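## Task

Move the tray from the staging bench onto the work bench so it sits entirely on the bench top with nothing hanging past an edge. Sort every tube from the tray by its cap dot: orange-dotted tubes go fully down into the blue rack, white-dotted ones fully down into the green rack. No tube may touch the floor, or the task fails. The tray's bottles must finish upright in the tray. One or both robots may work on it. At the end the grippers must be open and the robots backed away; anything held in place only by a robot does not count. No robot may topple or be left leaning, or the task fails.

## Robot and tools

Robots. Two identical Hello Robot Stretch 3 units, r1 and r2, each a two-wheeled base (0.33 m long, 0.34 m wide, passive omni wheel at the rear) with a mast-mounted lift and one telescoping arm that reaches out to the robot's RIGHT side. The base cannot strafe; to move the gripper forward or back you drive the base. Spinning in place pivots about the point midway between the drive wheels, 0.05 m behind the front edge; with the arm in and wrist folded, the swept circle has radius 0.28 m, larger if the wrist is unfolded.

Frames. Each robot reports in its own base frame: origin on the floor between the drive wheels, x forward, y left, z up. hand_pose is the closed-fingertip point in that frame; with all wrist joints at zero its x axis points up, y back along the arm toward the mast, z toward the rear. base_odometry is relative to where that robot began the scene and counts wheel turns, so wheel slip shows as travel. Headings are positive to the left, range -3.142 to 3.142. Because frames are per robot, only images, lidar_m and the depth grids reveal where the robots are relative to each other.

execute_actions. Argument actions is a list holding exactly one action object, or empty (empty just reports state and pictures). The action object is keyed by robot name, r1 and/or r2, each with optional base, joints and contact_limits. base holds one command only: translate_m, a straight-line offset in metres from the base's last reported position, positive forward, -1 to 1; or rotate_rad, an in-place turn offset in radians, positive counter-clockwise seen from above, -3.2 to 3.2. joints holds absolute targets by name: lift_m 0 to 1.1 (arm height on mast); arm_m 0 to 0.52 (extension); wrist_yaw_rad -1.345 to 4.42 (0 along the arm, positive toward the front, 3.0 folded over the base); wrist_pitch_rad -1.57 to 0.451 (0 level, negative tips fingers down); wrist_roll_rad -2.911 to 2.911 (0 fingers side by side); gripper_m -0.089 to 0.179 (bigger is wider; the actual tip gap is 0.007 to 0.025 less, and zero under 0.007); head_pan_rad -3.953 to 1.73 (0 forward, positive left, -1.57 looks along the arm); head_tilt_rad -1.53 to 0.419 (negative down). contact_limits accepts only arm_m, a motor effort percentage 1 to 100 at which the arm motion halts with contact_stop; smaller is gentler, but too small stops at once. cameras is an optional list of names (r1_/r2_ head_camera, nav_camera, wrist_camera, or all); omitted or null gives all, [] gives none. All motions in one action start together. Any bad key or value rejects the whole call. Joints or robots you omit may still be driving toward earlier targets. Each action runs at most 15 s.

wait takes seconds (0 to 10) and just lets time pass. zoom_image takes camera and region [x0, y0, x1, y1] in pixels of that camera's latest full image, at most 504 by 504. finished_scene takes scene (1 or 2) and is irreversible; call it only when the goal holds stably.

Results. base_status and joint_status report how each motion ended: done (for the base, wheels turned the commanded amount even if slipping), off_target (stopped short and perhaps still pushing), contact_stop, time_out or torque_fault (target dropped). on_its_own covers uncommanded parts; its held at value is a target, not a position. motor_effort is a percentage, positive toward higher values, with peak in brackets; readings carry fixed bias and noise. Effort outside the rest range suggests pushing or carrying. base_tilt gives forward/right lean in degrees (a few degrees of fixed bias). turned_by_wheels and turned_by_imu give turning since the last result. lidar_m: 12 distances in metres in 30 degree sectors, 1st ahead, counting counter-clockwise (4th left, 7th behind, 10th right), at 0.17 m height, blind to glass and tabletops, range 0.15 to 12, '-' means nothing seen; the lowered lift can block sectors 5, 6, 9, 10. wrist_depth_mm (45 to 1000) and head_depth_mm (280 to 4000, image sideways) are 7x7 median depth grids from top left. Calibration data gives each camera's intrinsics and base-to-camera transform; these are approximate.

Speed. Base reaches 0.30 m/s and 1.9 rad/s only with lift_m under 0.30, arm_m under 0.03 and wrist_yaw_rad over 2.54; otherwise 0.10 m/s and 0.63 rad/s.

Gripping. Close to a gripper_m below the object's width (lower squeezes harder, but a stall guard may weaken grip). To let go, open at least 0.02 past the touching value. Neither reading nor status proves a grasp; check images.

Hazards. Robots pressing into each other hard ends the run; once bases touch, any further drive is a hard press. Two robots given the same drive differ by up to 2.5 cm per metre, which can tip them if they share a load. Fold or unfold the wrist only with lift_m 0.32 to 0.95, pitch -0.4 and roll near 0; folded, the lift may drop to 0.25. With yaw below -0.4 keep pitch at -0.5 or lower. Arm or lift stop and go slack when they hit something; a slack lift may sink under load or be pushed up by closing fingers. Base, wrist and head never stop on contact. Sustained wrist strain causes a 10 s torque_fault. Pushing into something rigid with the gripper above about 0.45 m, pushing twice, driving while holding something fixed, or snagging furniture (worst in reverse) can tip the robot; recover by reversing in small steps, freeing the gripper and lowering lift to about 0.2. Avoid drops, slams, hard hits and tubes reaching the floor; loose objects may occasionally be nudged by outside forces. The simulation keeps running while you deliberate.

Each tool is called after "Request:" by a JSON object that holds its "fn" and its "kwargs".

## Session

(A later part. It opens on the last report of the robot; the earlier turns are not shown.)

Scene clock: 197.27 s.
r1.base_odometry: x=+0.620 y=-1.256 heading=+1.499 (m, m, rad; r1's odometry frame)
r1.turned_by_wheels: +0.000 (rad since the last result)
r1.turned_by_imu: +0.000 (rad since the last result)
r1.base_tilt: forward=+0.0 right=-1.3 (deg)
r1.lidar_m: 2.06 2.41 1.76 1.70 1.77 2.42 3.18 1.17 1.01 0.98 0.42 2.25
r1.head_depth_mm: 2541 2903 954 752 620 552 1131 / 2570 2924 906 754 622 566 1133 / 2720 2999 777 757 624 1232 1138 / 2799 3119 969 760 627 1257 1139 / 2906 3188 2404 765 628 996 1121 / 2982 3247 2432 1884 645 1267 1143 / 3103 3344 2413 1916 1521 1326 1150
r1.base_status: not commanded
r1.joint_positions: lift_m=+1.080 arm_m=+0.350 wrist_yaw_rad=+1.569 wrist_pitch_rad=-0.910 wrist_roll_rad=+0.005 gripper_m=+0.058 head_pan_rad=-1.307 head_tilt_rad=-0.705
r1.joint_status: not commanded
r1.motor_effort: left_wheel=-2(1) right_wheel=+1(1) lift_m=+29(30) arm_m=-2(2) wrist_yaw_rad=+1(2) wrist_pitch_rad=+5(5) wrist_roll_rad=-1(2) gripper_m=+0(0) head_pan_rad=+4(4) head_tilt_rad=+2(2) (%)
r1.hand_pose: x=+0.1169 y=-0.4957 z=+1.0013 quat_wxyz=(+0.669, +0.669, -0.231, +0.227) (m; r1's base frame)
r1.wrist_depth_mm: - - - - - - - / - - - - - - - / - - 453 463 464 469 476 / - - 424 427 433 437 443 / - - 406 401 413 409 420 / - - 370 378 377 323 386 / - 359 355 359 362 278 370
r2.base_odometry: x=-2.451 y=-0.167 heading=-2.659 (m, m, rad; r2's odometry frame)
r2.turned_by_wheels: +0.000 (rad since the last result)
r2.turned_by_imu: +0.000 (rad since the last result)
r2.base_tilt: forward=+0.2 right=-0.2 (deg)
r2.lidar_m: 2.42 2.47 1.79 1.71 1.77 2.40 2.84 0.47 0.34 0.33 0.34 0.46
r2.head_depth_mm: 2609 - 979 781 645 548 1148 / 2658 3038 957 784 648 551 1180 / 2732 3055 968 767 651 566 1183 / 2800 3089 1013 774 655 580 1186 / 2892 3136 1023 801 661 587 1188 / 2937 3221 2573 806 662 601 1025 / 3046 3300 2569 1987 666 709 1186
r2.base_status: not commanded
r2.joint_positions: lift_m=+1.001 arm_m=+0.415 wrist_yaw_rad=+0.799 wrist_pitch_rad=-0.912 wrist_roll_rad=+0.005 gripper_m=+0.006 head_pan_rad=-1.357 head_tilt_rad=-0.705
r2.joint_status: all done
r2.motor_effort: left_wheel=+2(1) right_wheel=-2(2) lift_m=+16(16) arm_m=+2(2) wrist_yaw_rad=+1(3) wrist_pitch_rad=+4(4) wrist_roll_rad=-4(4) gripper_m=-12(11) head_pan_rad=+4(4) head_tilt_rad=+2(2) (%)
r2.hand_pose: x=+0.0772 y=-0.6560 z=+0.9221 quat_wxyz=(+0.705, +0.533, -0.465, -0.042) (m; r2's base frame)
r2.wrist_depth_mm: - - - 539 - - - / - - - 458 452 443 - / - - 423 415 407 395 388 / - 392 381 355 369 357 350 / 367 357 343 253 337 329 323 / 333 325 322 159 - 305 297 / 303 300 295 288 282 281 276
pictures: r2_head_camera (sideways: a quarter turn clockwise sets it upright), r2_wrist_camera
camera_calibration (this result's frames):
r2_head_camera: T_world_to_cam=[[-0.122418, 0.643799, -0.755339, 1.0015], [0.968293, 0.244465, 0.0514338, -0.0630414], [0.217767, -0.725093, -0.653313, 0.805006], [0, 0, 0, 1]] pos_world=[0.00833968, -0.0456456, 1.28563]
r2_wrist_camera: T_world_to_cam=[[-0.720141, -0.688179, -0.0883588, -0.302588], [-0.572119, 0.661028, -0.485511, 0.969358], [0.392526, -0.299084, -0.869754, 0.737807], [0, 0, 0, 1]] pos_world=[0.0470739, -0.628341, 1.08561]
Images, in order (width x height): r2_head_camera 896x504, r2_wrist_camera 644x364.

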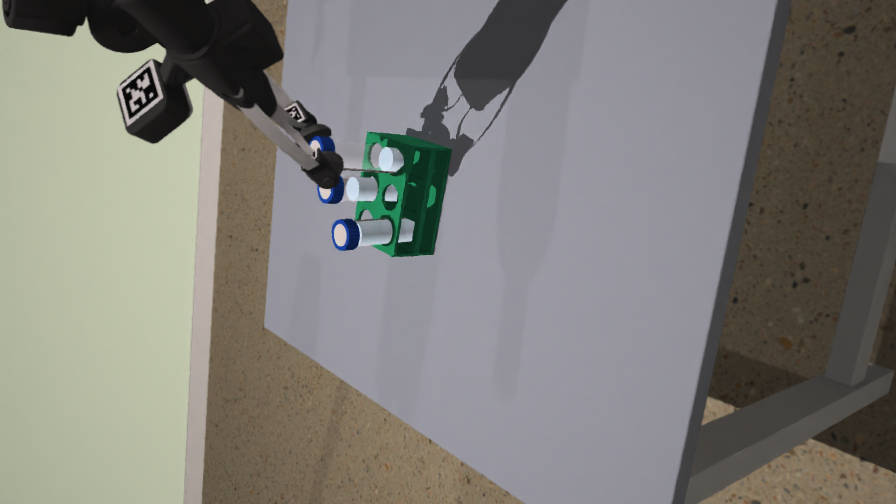

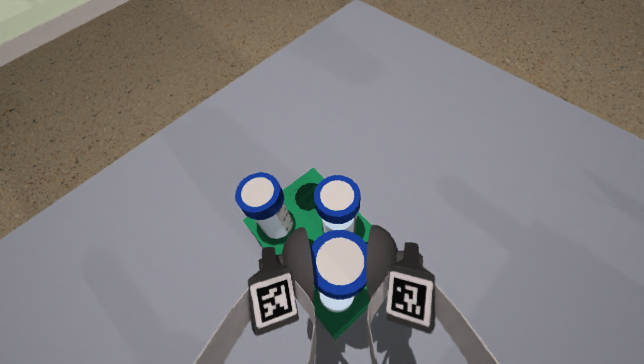

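Request:
{"fn": "execute_actions", "kwargs": {"actions": [{"r2":{"joints":{"lift_m":0.961}}}], "cameras": []}}

Request:
{"fn": "execute_actions", "kwargs": {"actions": [{"r2":{"joints":{"gripper_m":0.06}}}], "cameras": []}}

Request:
{"fn": "execute_actions", "kwargs": {"actions": [{"r2":{"joints":{"lift_m":1.03}}}], "cameras": []}}

Request:
{"fn": "execute_actions", "kwargs": {"actions": [{"r1":{"joints":{"arm_m":0}},"r2":{"joints":{"arm_m":0,"lift_m":1.06}}}], "cameras": ["r1_head_camera","r2_head_camera","r1_nav_camera"]}}

Scene clock: 199.37 s.
r1.base_odometry: x=+0.620 y=-1.256 heading=+1.499 (m, m, rad; r1's odometry frame)
r1.turned_by_wheels: +0.000 (rad since the last result)
r1.turned_by_imu: +0.000 (rad since the last result)
r1.base_tilt: forward=-0.1 right=-1.1 (deg)
r1.lidar_m: 2.06 2.42 1.76 1.70 1.77 2.41 3.19 1.17 1.01 0.97 0.42 2.25
r1.head_depth_mm: 2533 2929 955 751 621 552 1133 / 2567 2910 905 753 622 566 1133 / 2732 2989 776 758 623 1231 1138 / 2803 3102 968 760 626 1250 1143 / 2917 3150 2398 762 628 993 1119 / 3015 3233 2419 1901 646 1265 1146 / 3107 3344 2439 1908 1517 1325 1150
r1.base_status: not commanded
r1.joint_positions: lift_m=+1.080 arm_m=+0.350 wrist_yaw_rad=+1.569 wrist_pitch_rad=-0.910 wrist_roll_rad=+0.005 gripper_m=+0.058 head_pan_rad=-1.307 head_tilt_rad=-0.705
r1.joint_status: not commanded
r1.motor_effort: left_wheel=-1(1) right_wheel=+1(2) lift_m=+30(29) arm_m=-2(2) wrist_yaw_rad=+1(1) wrist_pitch_rad=+5(5) wrist_roll_rad=-2(1) gripper_m=+0(0) head_pan_rad=+4(4) head_tilt_rad=+2(2) (%)
r1.hand_pose: x=+0.1169 y=-0.4957 z=+1.0013 quat_wxyz=(+0.669, +0.669, -0.231, +0.227) (m; r1's base frame)
r1.wrist_depth_mm: - - - - - - - / - - - - - - - / - - 449 458 463 471 473 / - - 425 428 434 438 443 / - - 400 402 412 411 414 / - - 371 381 379 327 390 / - 358 353 359 364 279 372
r2.base_odometry: x=-2.451 y=-0.167 heading=-2.659 (m, m, rad; r2's odometry frame)
r2.turned_by_wheels: +0.000 (rad since the last result)
r2.turned_by_imu: +0.000 (rad since the last result)
r2.base_tilt: forward=+0.2 right=-0.3 (deg)
r2.lidar_m: 2.43 2.46 1.78 1.71 1.77 2.40 2.85 0.48 0.34 0.33 0.34 0.46
r2.head_depth_mm: 2585 - 930 781 643 546 1150 / 2663 2904 957 783 647 552 1180 / 2707 3022 1022 769 650 565 1186 / 2783 3065 1009 775 654 580 1191 / 2872 3152 1018 801 659 585 1196 / 2931 3195 2542 806 662 602 1026 / 3013 3276 2585 2020 666 711 1188
r2.base_status: not commanded
r2.joint_positions: lift_m=+0.962 arm_m=+0.415 wrist_yaw_rad=+0.800 wrist_pitch_rad=-0.907 wrist_roll_rad=+0.005 gripper_m=+0.006 head_pan_rad=-1.357 head_tilt_rad=-0.705
r2.joint_status: all done
r2.motor_effort: left_wheel=+2(2) right_wheel=-2(2) lift_m=+16(15) arm_m=+2(2) wrist_yaw_rad=-1(1) wrist_pitch_rad=+3(4) wrist_roll_rad=-4(4) gripper_m=-11(12) head_pan_rad=+4(5) head_tilt_rad=+1(2) (%)
r2.hand_pose: x=+0.0781 y=-0.6565 z=+0.8837 quat_wxyz=(+0.705, +0.533, -0.466, -0.040) (m; r2's base frame)
r2.wrist_depth_mm: - - - 465 452 - - / - - 423 407 398 386 - / - 385 374 365 357 350 341 / 356 346 256 223 320 317 309 / 320 312 304 240 293 290 286 / 292 290 284 160 - 268 262 / 269 265 258 255 250 249 243
pictures: none
No camera images: the call's "cameras" was empty. Leave "cameras" out to get every camera's image.

Scene clock: 200.40 s.
r1.base_odometry: x=+0.620 y=-1.256 heading=+1.499 (m, m, rad; r1's odometry frame)
r1.turned_by_wheels: +0.000 (rad since the last result)
r1.turned_by_imu: +0.000 (rad since the last result)
r1.base_tilt: forward=+0.0 right=-1.2 (deg)
r1.lidar_m: 2.06 2.42 1.77 1.70 1.76 2.42 3.20 1.17 1.01 0.97 0.42 2.25
r1.head_depth_mm: 2538 2937 952 751 619 552 1132 / 2561 2927 903 754 622 566 1136 / 2733 3019 778 756 625 1233 1139 / 2814 3101 970 761 627 1264 1139 / 2896 3165 2412 763 628 993 1119 / 3013 3236 2447 1894 645 1258 1148 / 3119 3381 2442 1903 1521 1324 1148
r1.base_status: not commanded
r1.joint_positions: lift_m=+1.080 arm_m=+0.350 wrist_yaw_rad=+1.569 wrist_pitch_rad=-0.910 wrist_roll_rad=+0.005 gripper_m=+0.058 head_pan_rad=-1.307 head_tilt_rad=-0.705
r1.joint_status: not commanded
r1.motor_effort: left_wheel=-1(2) right_wheel=+2(1) lift_m=+30(30) arm_m=-2(2) wrist_yaw_rad=+1(2) wrist_pitch_rad=+5(5) wrist_roll_rad=-1(1) gripper_m=+0(0) head_pan_rad=+4(4) head_tilt_rad=+3(2) (%)
r1.hand_pose: x=+0.1169 y=-0.4957 z=+1.0013 quat_wxyz=(+0.669, +0.669, -0.231, +0.227) (m; r1's base frame)
r1.wrist_depth_mm: - - - - - - - / - - - - - - - / - - 455 455 468 469 479 / - - 425 428 431 441 444 / - - 399 404 413 407 421 / - - 372 380 375 324 387 / - 360 354 359 364 278 373
r2.base_odometry: x=-2.451 y=-0.167 heading=-2.659 (m, m, rad; r2's odometry frame)
r2.turned_by_wheels: +0.000 (rad since the last result)
r2.turned_by_imu: +0.000 (rad since the last result)
r2.base_tilt: forward=+0.2 right=-0.1 (deg)
r2.lidar_m: 2.42 2.47 1.79 1.71 1.77 2.39 2.85 0.48 0.34 0.33 0.34 0.46
r2.head_depth_mm: 2581 - 933 777 644 548 1154 / 2673 2882 954 784 648 551 1173 / 2757 3058 1043 768 650 565 1184 / 2820 3097 1017 774 655 581 1188 / 2887 3144 1019 799 659 587 1189 / 2945 3208 2542 803 662 601 1031 / 3050 3289 2579 1991 666 707 1188
r2.base_status: not commanded
r2.joint_positions: lift_m=+0.962 arm_m=+0.415 wrist_yaw_rad=+0.800 wrist_pitch_rad=-0.907 wrist_roll_rad=+0.005 gripper_m=+0.060 head_pan_rad=-1.357 head_tilt_rad=-0.705
r2.joint_status: all done
r2.motor_effort: left_wheel=+1(2) right_wheel=-2(1) lift_m=+15(16) arm_m=+2(2) wrist_yaw_rad=+0(1) wrist_pitch_rad=+3(3) wrist_roll_rad=-4(3) gripper_m=+1(79) head_pan_rad=+4(4) head_tilt_rad=+2(1) (%)
r2.hand_pose: x=+0.0781 y=-0.6565 z=+0.8837 quat_wxyz=(+0.705, +0.533, -0.466, -0.040) (m; r2's base frame)
r2.wrist_depth_mm: - - - 465 449 - - / - - 422 410 399 385 - / - 387 377 366 356 349 342 / 358 347 255 222 322 315 310 / 319 315 303 241 293 288 283 / 292 287 285 209 249 267 263 / 269 266 257 253 250 247 244
pictures: none
No camera images: the call's "cameras" was empty. Leave "cameras" out to get every camera's image.

Scene clock: 201.87 s.
r1.base_odometry: x=+0.620 y=-1.256 heading=+1.499 (m, m, rad; r1's odometry frame)
r1.turned_by_wheels: +0.000 (rad since the last result)
r1.turned_by_imu: +0.000 (rad since the last result)
r1.base_tilt: forward=+0.0 right=-1.2 (deg)
r1.lidar_m: 2.05 2.42 1.77 1.70 1.77 2.41 3.19 1.17 1.01 0.98 0.42 2.25
r1.head_depth_mm: 2527 2880 949 751 621 552 1131 / 2558 2916 905 756 623 565 1137 / 2719 3011 777 757 625 1231 1137 / 2812 3084 968 761 627 1256 1137 / 2886 3170 2401 763 628 995 1124 / 2995 3246 2432 1891 645 1266 1143 / 3081 3358 2430 1897 1515 1319 1149
r1.base_status: not commanded
r1.joint_positions: lift_m=+1.080 arm_m=+0.350 wrist_yaw_rad=+1.569 wrist_pitch_rad=-0.910 wrist_roll_rad=+0.005 gripper_m=+0.058 head_pan_rad=-1.307 head_tilt_rad=-0.705
r1.joint_status: not commanded
r1.motor_effort: left_wheel=-1(2) right_wheel=+1(1) lift_m=+30(30) arm_m=-2(2) wrist_yaw_rad=+2(1) wrist_pitch_rad=+5(5) wrist_roll_rad=-1(1) gripper_m=+0(0) head_pan_rad=+4(4) head_tilt_rad=+2(3) (%)
r1.hand_pose: x=+0.1169 y=-0.4957 z=+1.0013 quat_wxyz=(+0.669, +0.669, -0.231, +0.227) (m; r1's base frame)
r1.wrist_depth_mm: - - - - - - - / - - - - - - - / - - 450 458 463 467 474 / - - 425 429 432 441 442 / - - 403 403 413 408 416 / - - 372 378 378 323 388 / - 362 353 358 362 279 371
r2.base_odometry: x=-2.451 y=-0.167 heading=-2.659 (m, m, rad; r2's odometry frame)
r2.turned_by_wheels: +0.000 (rad since the last result)
r2.turned_by_imu: +0.000 (rad since the last result)
r2.base_tilt: forward=+0.2 right=-0.2 (deg)
r2.lidar_m: 2.42 2.46 1.79 1.71 1.78 2.40 2.84 0.48 0.34 0.33 0.34 0.46
r2.head_depth_mm: 2600 - 983 781 643 550 1151 / 2635 2976 962 781 647 551 1180 / 2759 2992 961 767 651 565 1187 / 2818 3108 1009 774 655 580 1190 / 2815 3116 1022 803 660 585 1196 / 2951 3184 2562 805 661 602 1029 / 2983 3294 2547 2014 667 708 1184
r2.base_status: not commanded
r2.joint_positions: lift_m=+1.029 arm_m=+0.415 wrist_yaw_rad=+0.800 wrist_pitch_rad=-0.908 wrist_roll_rad=+0.005 gripper_m=+0.060 head_pan_rad=-1.357 head_tilt_rad=-0.705
r2.joint_status: all done
r2.motor_effort: left_wheel=+1(2) right_wheel=-2(2) lift_m=+52(54) arm_m=+1(2) wrist_yaw_rad=+0(0) wrist_pitch_rad=+3(3) wrist_roll_rad=-4(4) gripper_m=+0(0) head_pan_rad=+4(4) head_tilt_rad=+3(1) (%)
r2.hand_pose: x=+0.0780 y=-0.6564 z=+0.9512 quat_wxyz=(+0.705, +0.533, -0.466, -0.040) (m; r2's base frame)
r2.wrist_depth_mm: - - - - - - - / - - - 513 491 - - / - - 462 453 445 434 - / - 431 418 407 400 390 384 / 406 391 378 298 371 360 352 / 361 355 356 276 322 332 322 / 331 331 316 313 310 305 300
pictures: none
No camera images: the call's "cameras" was empty. Leave "cameras" out to get every camera's image.

Scene clock: 206.10 s.
r1.base_odometry: x=+0.620 y=-1.256 heading=+1.499 (m, m, rad; r1's odometry frame)
r1.turned_by_wheels: +0.000 (rad since the last result)
r1.turned_by_imu: -0.001 (rad since the last result)
r1.base_tilt: forward=+0.0 right=-1.1 (deg)
r1.lidar_m: 2.06 2.42 1.77 1.70 1.76 2.41 3.20 1.17 1.01 0.98 0.42 2.25
r1.head_depth_mm: 2573 2861 956 787 - - 1131 / 2645 2924 924 778 - 1252 1132 / 2727 2983 958 785 - 1246 1142 / 2812 3139 968 - - 1286 1140 / 2912 3187 2498 - - 1003 1118 / 3012 3230 2413 1995 631 1294 1104 / 3069 3364 2434 1898 1529 1328 1149
r1.base_status: not commanded
r1.joint_positions: lift_m=+1.080 arm_m=+0.001 wrist_yaw_rad=+1.569 wrist_pitch_rad=-0.910 wrist_roll_rad=+0.005 gripper_m=+0.058 head_pan_rad=-1.307 head_tilt_rad=-0.705
r1.joint_status: all done
joint sent to its limit — the command would take r1.arm_m past its lower limit, so that joint was sent only as far as its limit.
r1.motor_effort: left_wheel=-2(2) right_wheel=+1(1) lift_m=+30(31) arm_m=-2(2) wrist_yaw_rad=+2(1) wrist_pitch_rad=+5(5) wrist_roll_rad=-1(1) gripper_m=+0(0) head_pan_rad=+4(4) head_tilt_rad=+2(2) (%)
r1.hand_pose: x=+0.1169 y=-0.1467 z=+1.0013 quat_wxyz=(+0.669, +0.669, -0.231, +0.227) (m; r1's base frame)
r1.wrist_depth_mm: - - - - - - - / - - - - - - - / - - - - - 468 478 / - - - - 443 439 447 / - - - - 414 412 419 / - - - - - 390 397 / - - - - - 368 371
r2.base_odometry: x=-2.451 y=-0.167 heading=-2.659 (m, m, rad; r2's odometry frame)
r2.turned_by_wheels: +0.000 (rad since the last result)
r2.turned_by_imu: -0.001 (rad since the last result)
r2.base_tilt: forward=+0.1 right=-0.3 (deg)
r2.lidar_m: 2.42 2.47 1.78 1.71 1.77 2.40 2.85 0.48 0.34 0.33 0.34 0.46
r2.head_depth_mm: 2641 2862 988 - - - 1156 / 2676 2931 1027 - - 530 1177 / 2703 3069 1084 - 686 554 1181 / 2780 3092 1053 - 663 567 1189 / 2875 3170 1022 799 661 1297 1194 / 2934 3202 2535 809 664 602 1029 / 3015 3288 2559 2011 666 709 1191
r2.base_status: not commanded
r2.joint_positions: lift_m=+1.059 arm_m=+0.000 wrist_yaw_rad=+0.800 wrist_pitch_rad=-0.909 wrist_roll_rad=+0.005 gripper_m=+0.060 head_pan_rad=-1.357 head_tilt_rad=-0.704
r2.joint_status: all done
r2.motor_effort: left_wheel=+2(2) right_wheel=-1(2) lift_m=+51(53) arm_m=-3(2) wrist_yaw_rad=+0(1) wrist_pitch_rad=+3(3) wrist_roll_rad=-4(4) gripper_m=-1(0) head_pan_rad=+4(4) head_tilt_rad=+1(2) (%)
r2.hand_pose: x=+0.0779 y=-0.2419 z=+0.9811 quat_wxyz=(+0.705, +0.533, -0.466, -0.040) (m; r2's base frame)
r2.wrist_depth_mm: - - - - 608 579 568 / - - - 554 540 479 501 / - - 527 495 478 466 460 / - - - 444 437 429 416 / - - - 414 402 392 384 / - - - - 376 358 353 / - - - - 858 332 327
pictures: r1_head_camera (sideways: a quarter turn clockwise sets it upright), r1_nav_camera (sideways: a quarter turn counterclockwise sets it upright), r2_head_camera (sideways: a quarter turn clockwise sets it upright)
camera_calibration (this result's frames):
r1_head_camera: T_world_to_cam=[[-0.196648, 0.673457, -0.71259, 0.952382], [0.954879, 0.296524, 0.0167293, -0.0251431], [0.222566, -0.677148, -0.701381, 0.871307], [0, 0, 0, 1]] pos_world=[0.017369, -0.0439301, 1.2902]
r1_nav_camera: T_world_to_cam=[[0.227536, -0.663238, 0.712981, -0.890126], [-0.960413, -0.273705, 0.0518904, -0.00907285], [0.160731, -0.696563, -0.69926, 0.864563], [0, 0, 0, 1]] pos_world=[0.0548601, 0.00937397, 1.23967]
r2_head_camera: T_world_to_cam=[[-0.122564, 0.643722, -0.755381, 1.00155], [0.968233, 0.244703, 0.0514317, -0.0630383], [0.217952, -0.725081, -0.653265, 0.804942], [0, 0, 0, 1]] pos_world=[0.00835096, -0.0456461, 1.28563]
Images, in order (width x height): r1_head_camera 896x504, r1_nav_camera 672x504, r2_head_camera 896x504.

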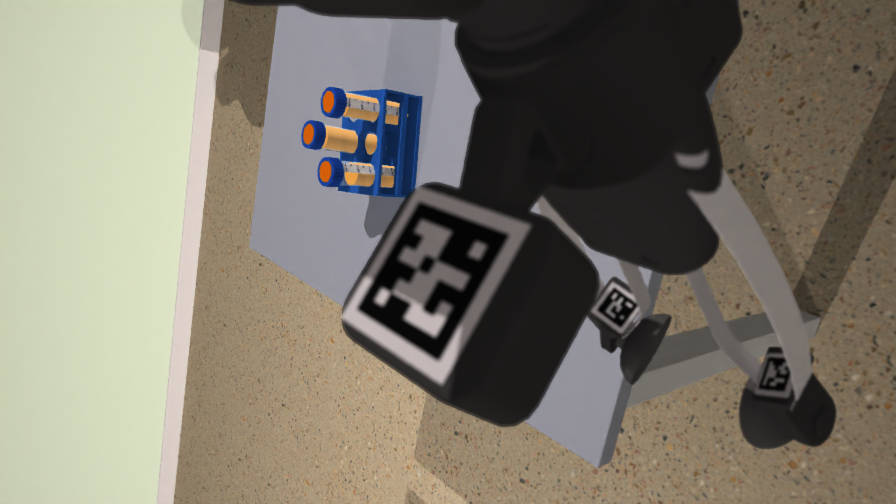

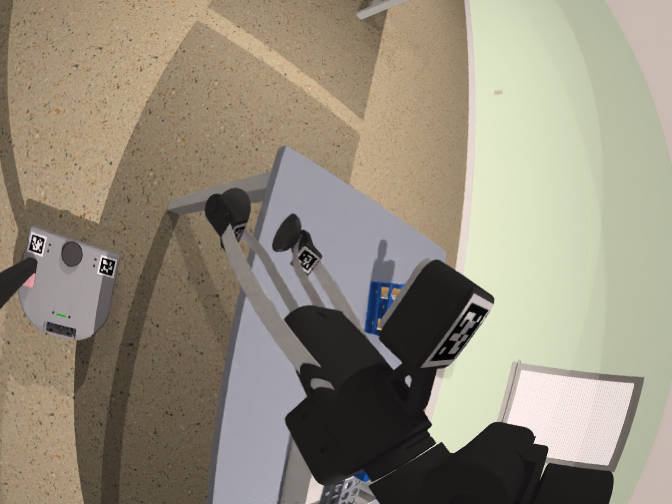

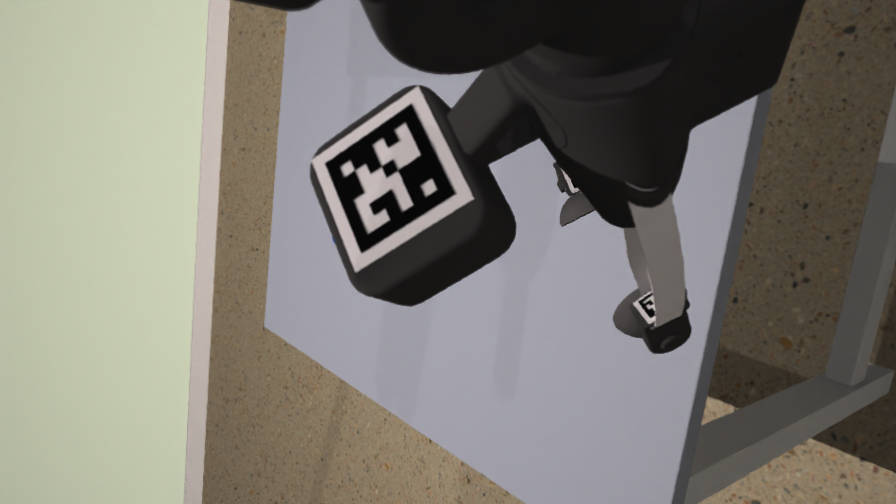

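Request:
{"fn": "execute_actions", "kwargs": {"actions": [{"r2":{"joints":{"wrist_yaw_rad":1.6,"lift_m":1.02}},"r1":{"joints":{"head_pan_rad":-2.3}}}], "cameras": ["r2_head_camera","r1_head_camera","r1_nav_camera"]}}

Scene clock: 207.93 s.
r1.base_odometry: x=+0.620 y=-1.256 heading=+1.499 (m, m, rad; r1's odometry frame)
r1.turned_by_wheels: +0.000 (rad since the last result)
r1.turned_by_imu: +0.000 (rad since the last result)
r1.base_tilt: forward=+0.0 right=-1.2 (deg)
r1.lidar_m: 2.06 2.41 1.76 1.70 1.77 2.41 3.19 1.17 1.01 0.97 0.42 2.26
r1.head_depth_mm: - - 955 828 1531 1304 1132 / - 1080 961 779 1542 1304 1138 / - 1228 960 758 1467 1309 1144 / - 1202 916 739 659 1314 1142 / - 1156 890 709 628 1291 1142 / - 1630 976 702 646 572 1145 / - - - - - - 1150
r1.base_status: not commanded
r1.joint_positions: lift_m=+1.080 arm_m=+0.001 wrist_yaw_rad=+1.569 wrist_pitch_rad=-0.910 wrist_roll_rad=+0.005 gripper_m=+0.058 head_pan_rad=-2.293 head_tilt_rad=-0.705
r1.joint_status: all done
r1.motor_effort: left_wheel=-1(2) right_wheel=+2(1) lift_m=+30(29) arm_m=-2(2) wrist_yaw_rad=+1(1) wrist_pitch_rad=+5(5) wrist_roll_rad=-1(1) gripper_m=+0(0) head_pan_rad=-4(42) head_tilt_rad=+3(2) (%)
r1.hand_pose: x=+0.1169 y=-0.1467 z=+1.0013 quat_wxyz=(+0.669, +0.669, -0.231, +0.227) (m; r1's base frame)
r1.wrist_depth_mm: - - - - - - - / - - - - - - - / - - - - - 471 480 / - - - - 444 442 449 / - - - - 412 413 419 / - - - - - 391 393 / - - - - - 368 372
r2.base_odometry: x=-2.451 y=-0.167 heading=-2.659 (m, m, rad; r2's odometry frame)
r2.turned_by_wheels: +0.000 (rad since the last result)
r2.turned_by_imu: +0.000 (rad since the last result)
r2.base_tilt: forward=+0.1 right=-0.2 (deg)
r2.lidar_m: 2.43 2.47 1.78 1.71 1.77 2.40 2.85 0.48 0.34 0.33 0.34 0.46
r2.head_depth_mm: 2661 2876 1025 - - - 1129 / 2708 2954 997 786 662 - 1136 / 2717 3024 998 771 652 - - / 2803 3095 1016 776 693 - 1085 / 2854 3125 1021 801 - - 1197 / 2966 3232 2532 806 680 824 1008 / 3015 3259 2553 2002 667 711 1194
r2.base_status: not commanded
r2.joint_positions: lift_m=+1.021 arm_m=+0.000 wrist_yaw_rad=+1.598 wrist_pitch_rad=-0.909 wrist_roll_rad=+0.005 gripper_m=+0.060 head_pan_rad=-1.357 head_tilt_rad=-0.704
r2.joint_status: all done
r2.motor_effort: left_wheel=+1(2) right_wheel=-2(2) lift_m=+16(50) arm_m=-3(3) wrist_yaw_rad=+1(3) wrist_pitch_rad=+3(3) wrist_roll_rad=-3(4) gripper_m=+0(1) head_pan_rad=+4(4) head_tilt_rad=+3(2) (%)
r2.hand_pose: x=+0.1171 y=-0.1417 z=+0.9425 quat_wxyz=(+0.665, +0.672, -0.222, +0.237) (m; r2's base frame)
r2.wrist_depth_mm: - - - - - - - / - - - - - - - / - - - - - 421 415 / - - - - - 386 377 / - - - - - 352 344 / - - - - - 328 317 / - - - 993 973 306 294
pictures: r1_head_camera (sideways: a quarter turn clockwise sets it upright), r1_nav_camera (sideways: a quarter turn counterclockwise sets it upright), r2_head_camera (sideways: a quarter turn clockwise sets it upright)
camera_calibration (this result's frames):
r1_head_camera: T_world_to_cam=[[0.453001, 0.535729, -0.71259, 0.948419], [0.774357, -0.632528, 0.0167293, -0.0240419], [-0.441771, -0.559377, -0.701381, 0.875359], [0, 0, 0, 1]] pos_world=[-0.0243099, -0.0336465, 1.2902]
r1_nav_camera: T_world_to_cam=[[-0.427429, -0.555844, 0.712981, -0.886131], [-0.758385, 0.649738, 0.0518904, -0.0103052], [-0.492094, -0.518535, -0.699261, 0.868546], [0, 0, 0, 1]] pos_world=[0.0408325, -0.0354834, 1.23967]
r2_head_camera: T_world_to_cam=[[-0.122564, 0.643722, -0.755381, 1.00155], [0.968233, 0.244703, 0.0514317, -0.0630383], [0.217952, -0.725081, -0.653265, 0.804943], [0, 0, 0, 1]] pos_world=[0.00835097, -0.0456461, 1.28563]
Images, in order (width x height): r1_head_camera 896x504, r1_nav_camera 672x504, r2_head_camera 896x504.

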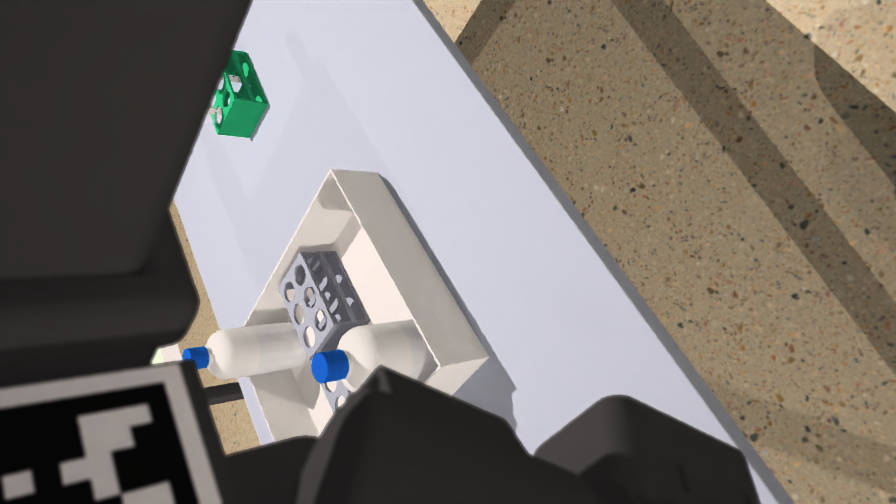

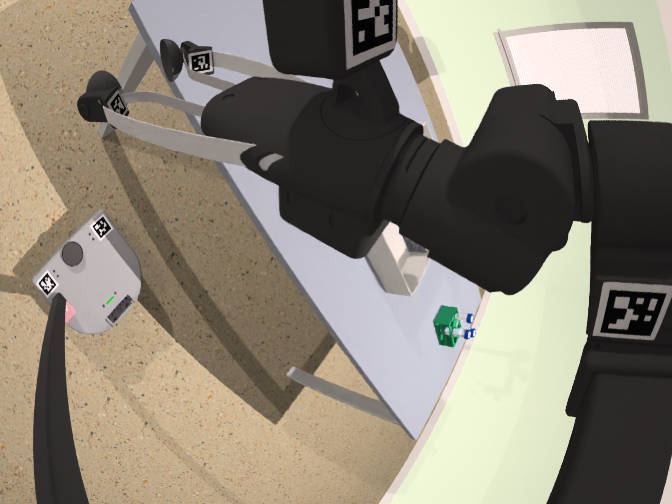

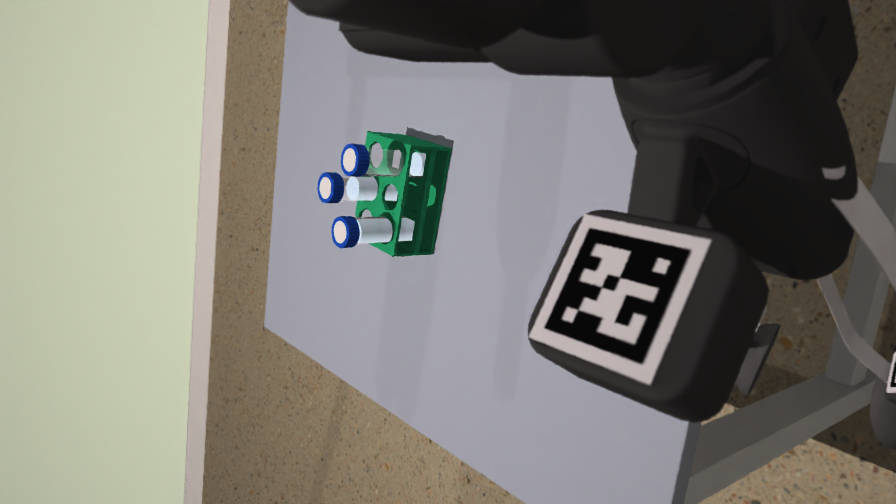

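Request:
{"fn": "finished_scene", "kwargs": {"scene": 2}}

The scene is finished: the task was done.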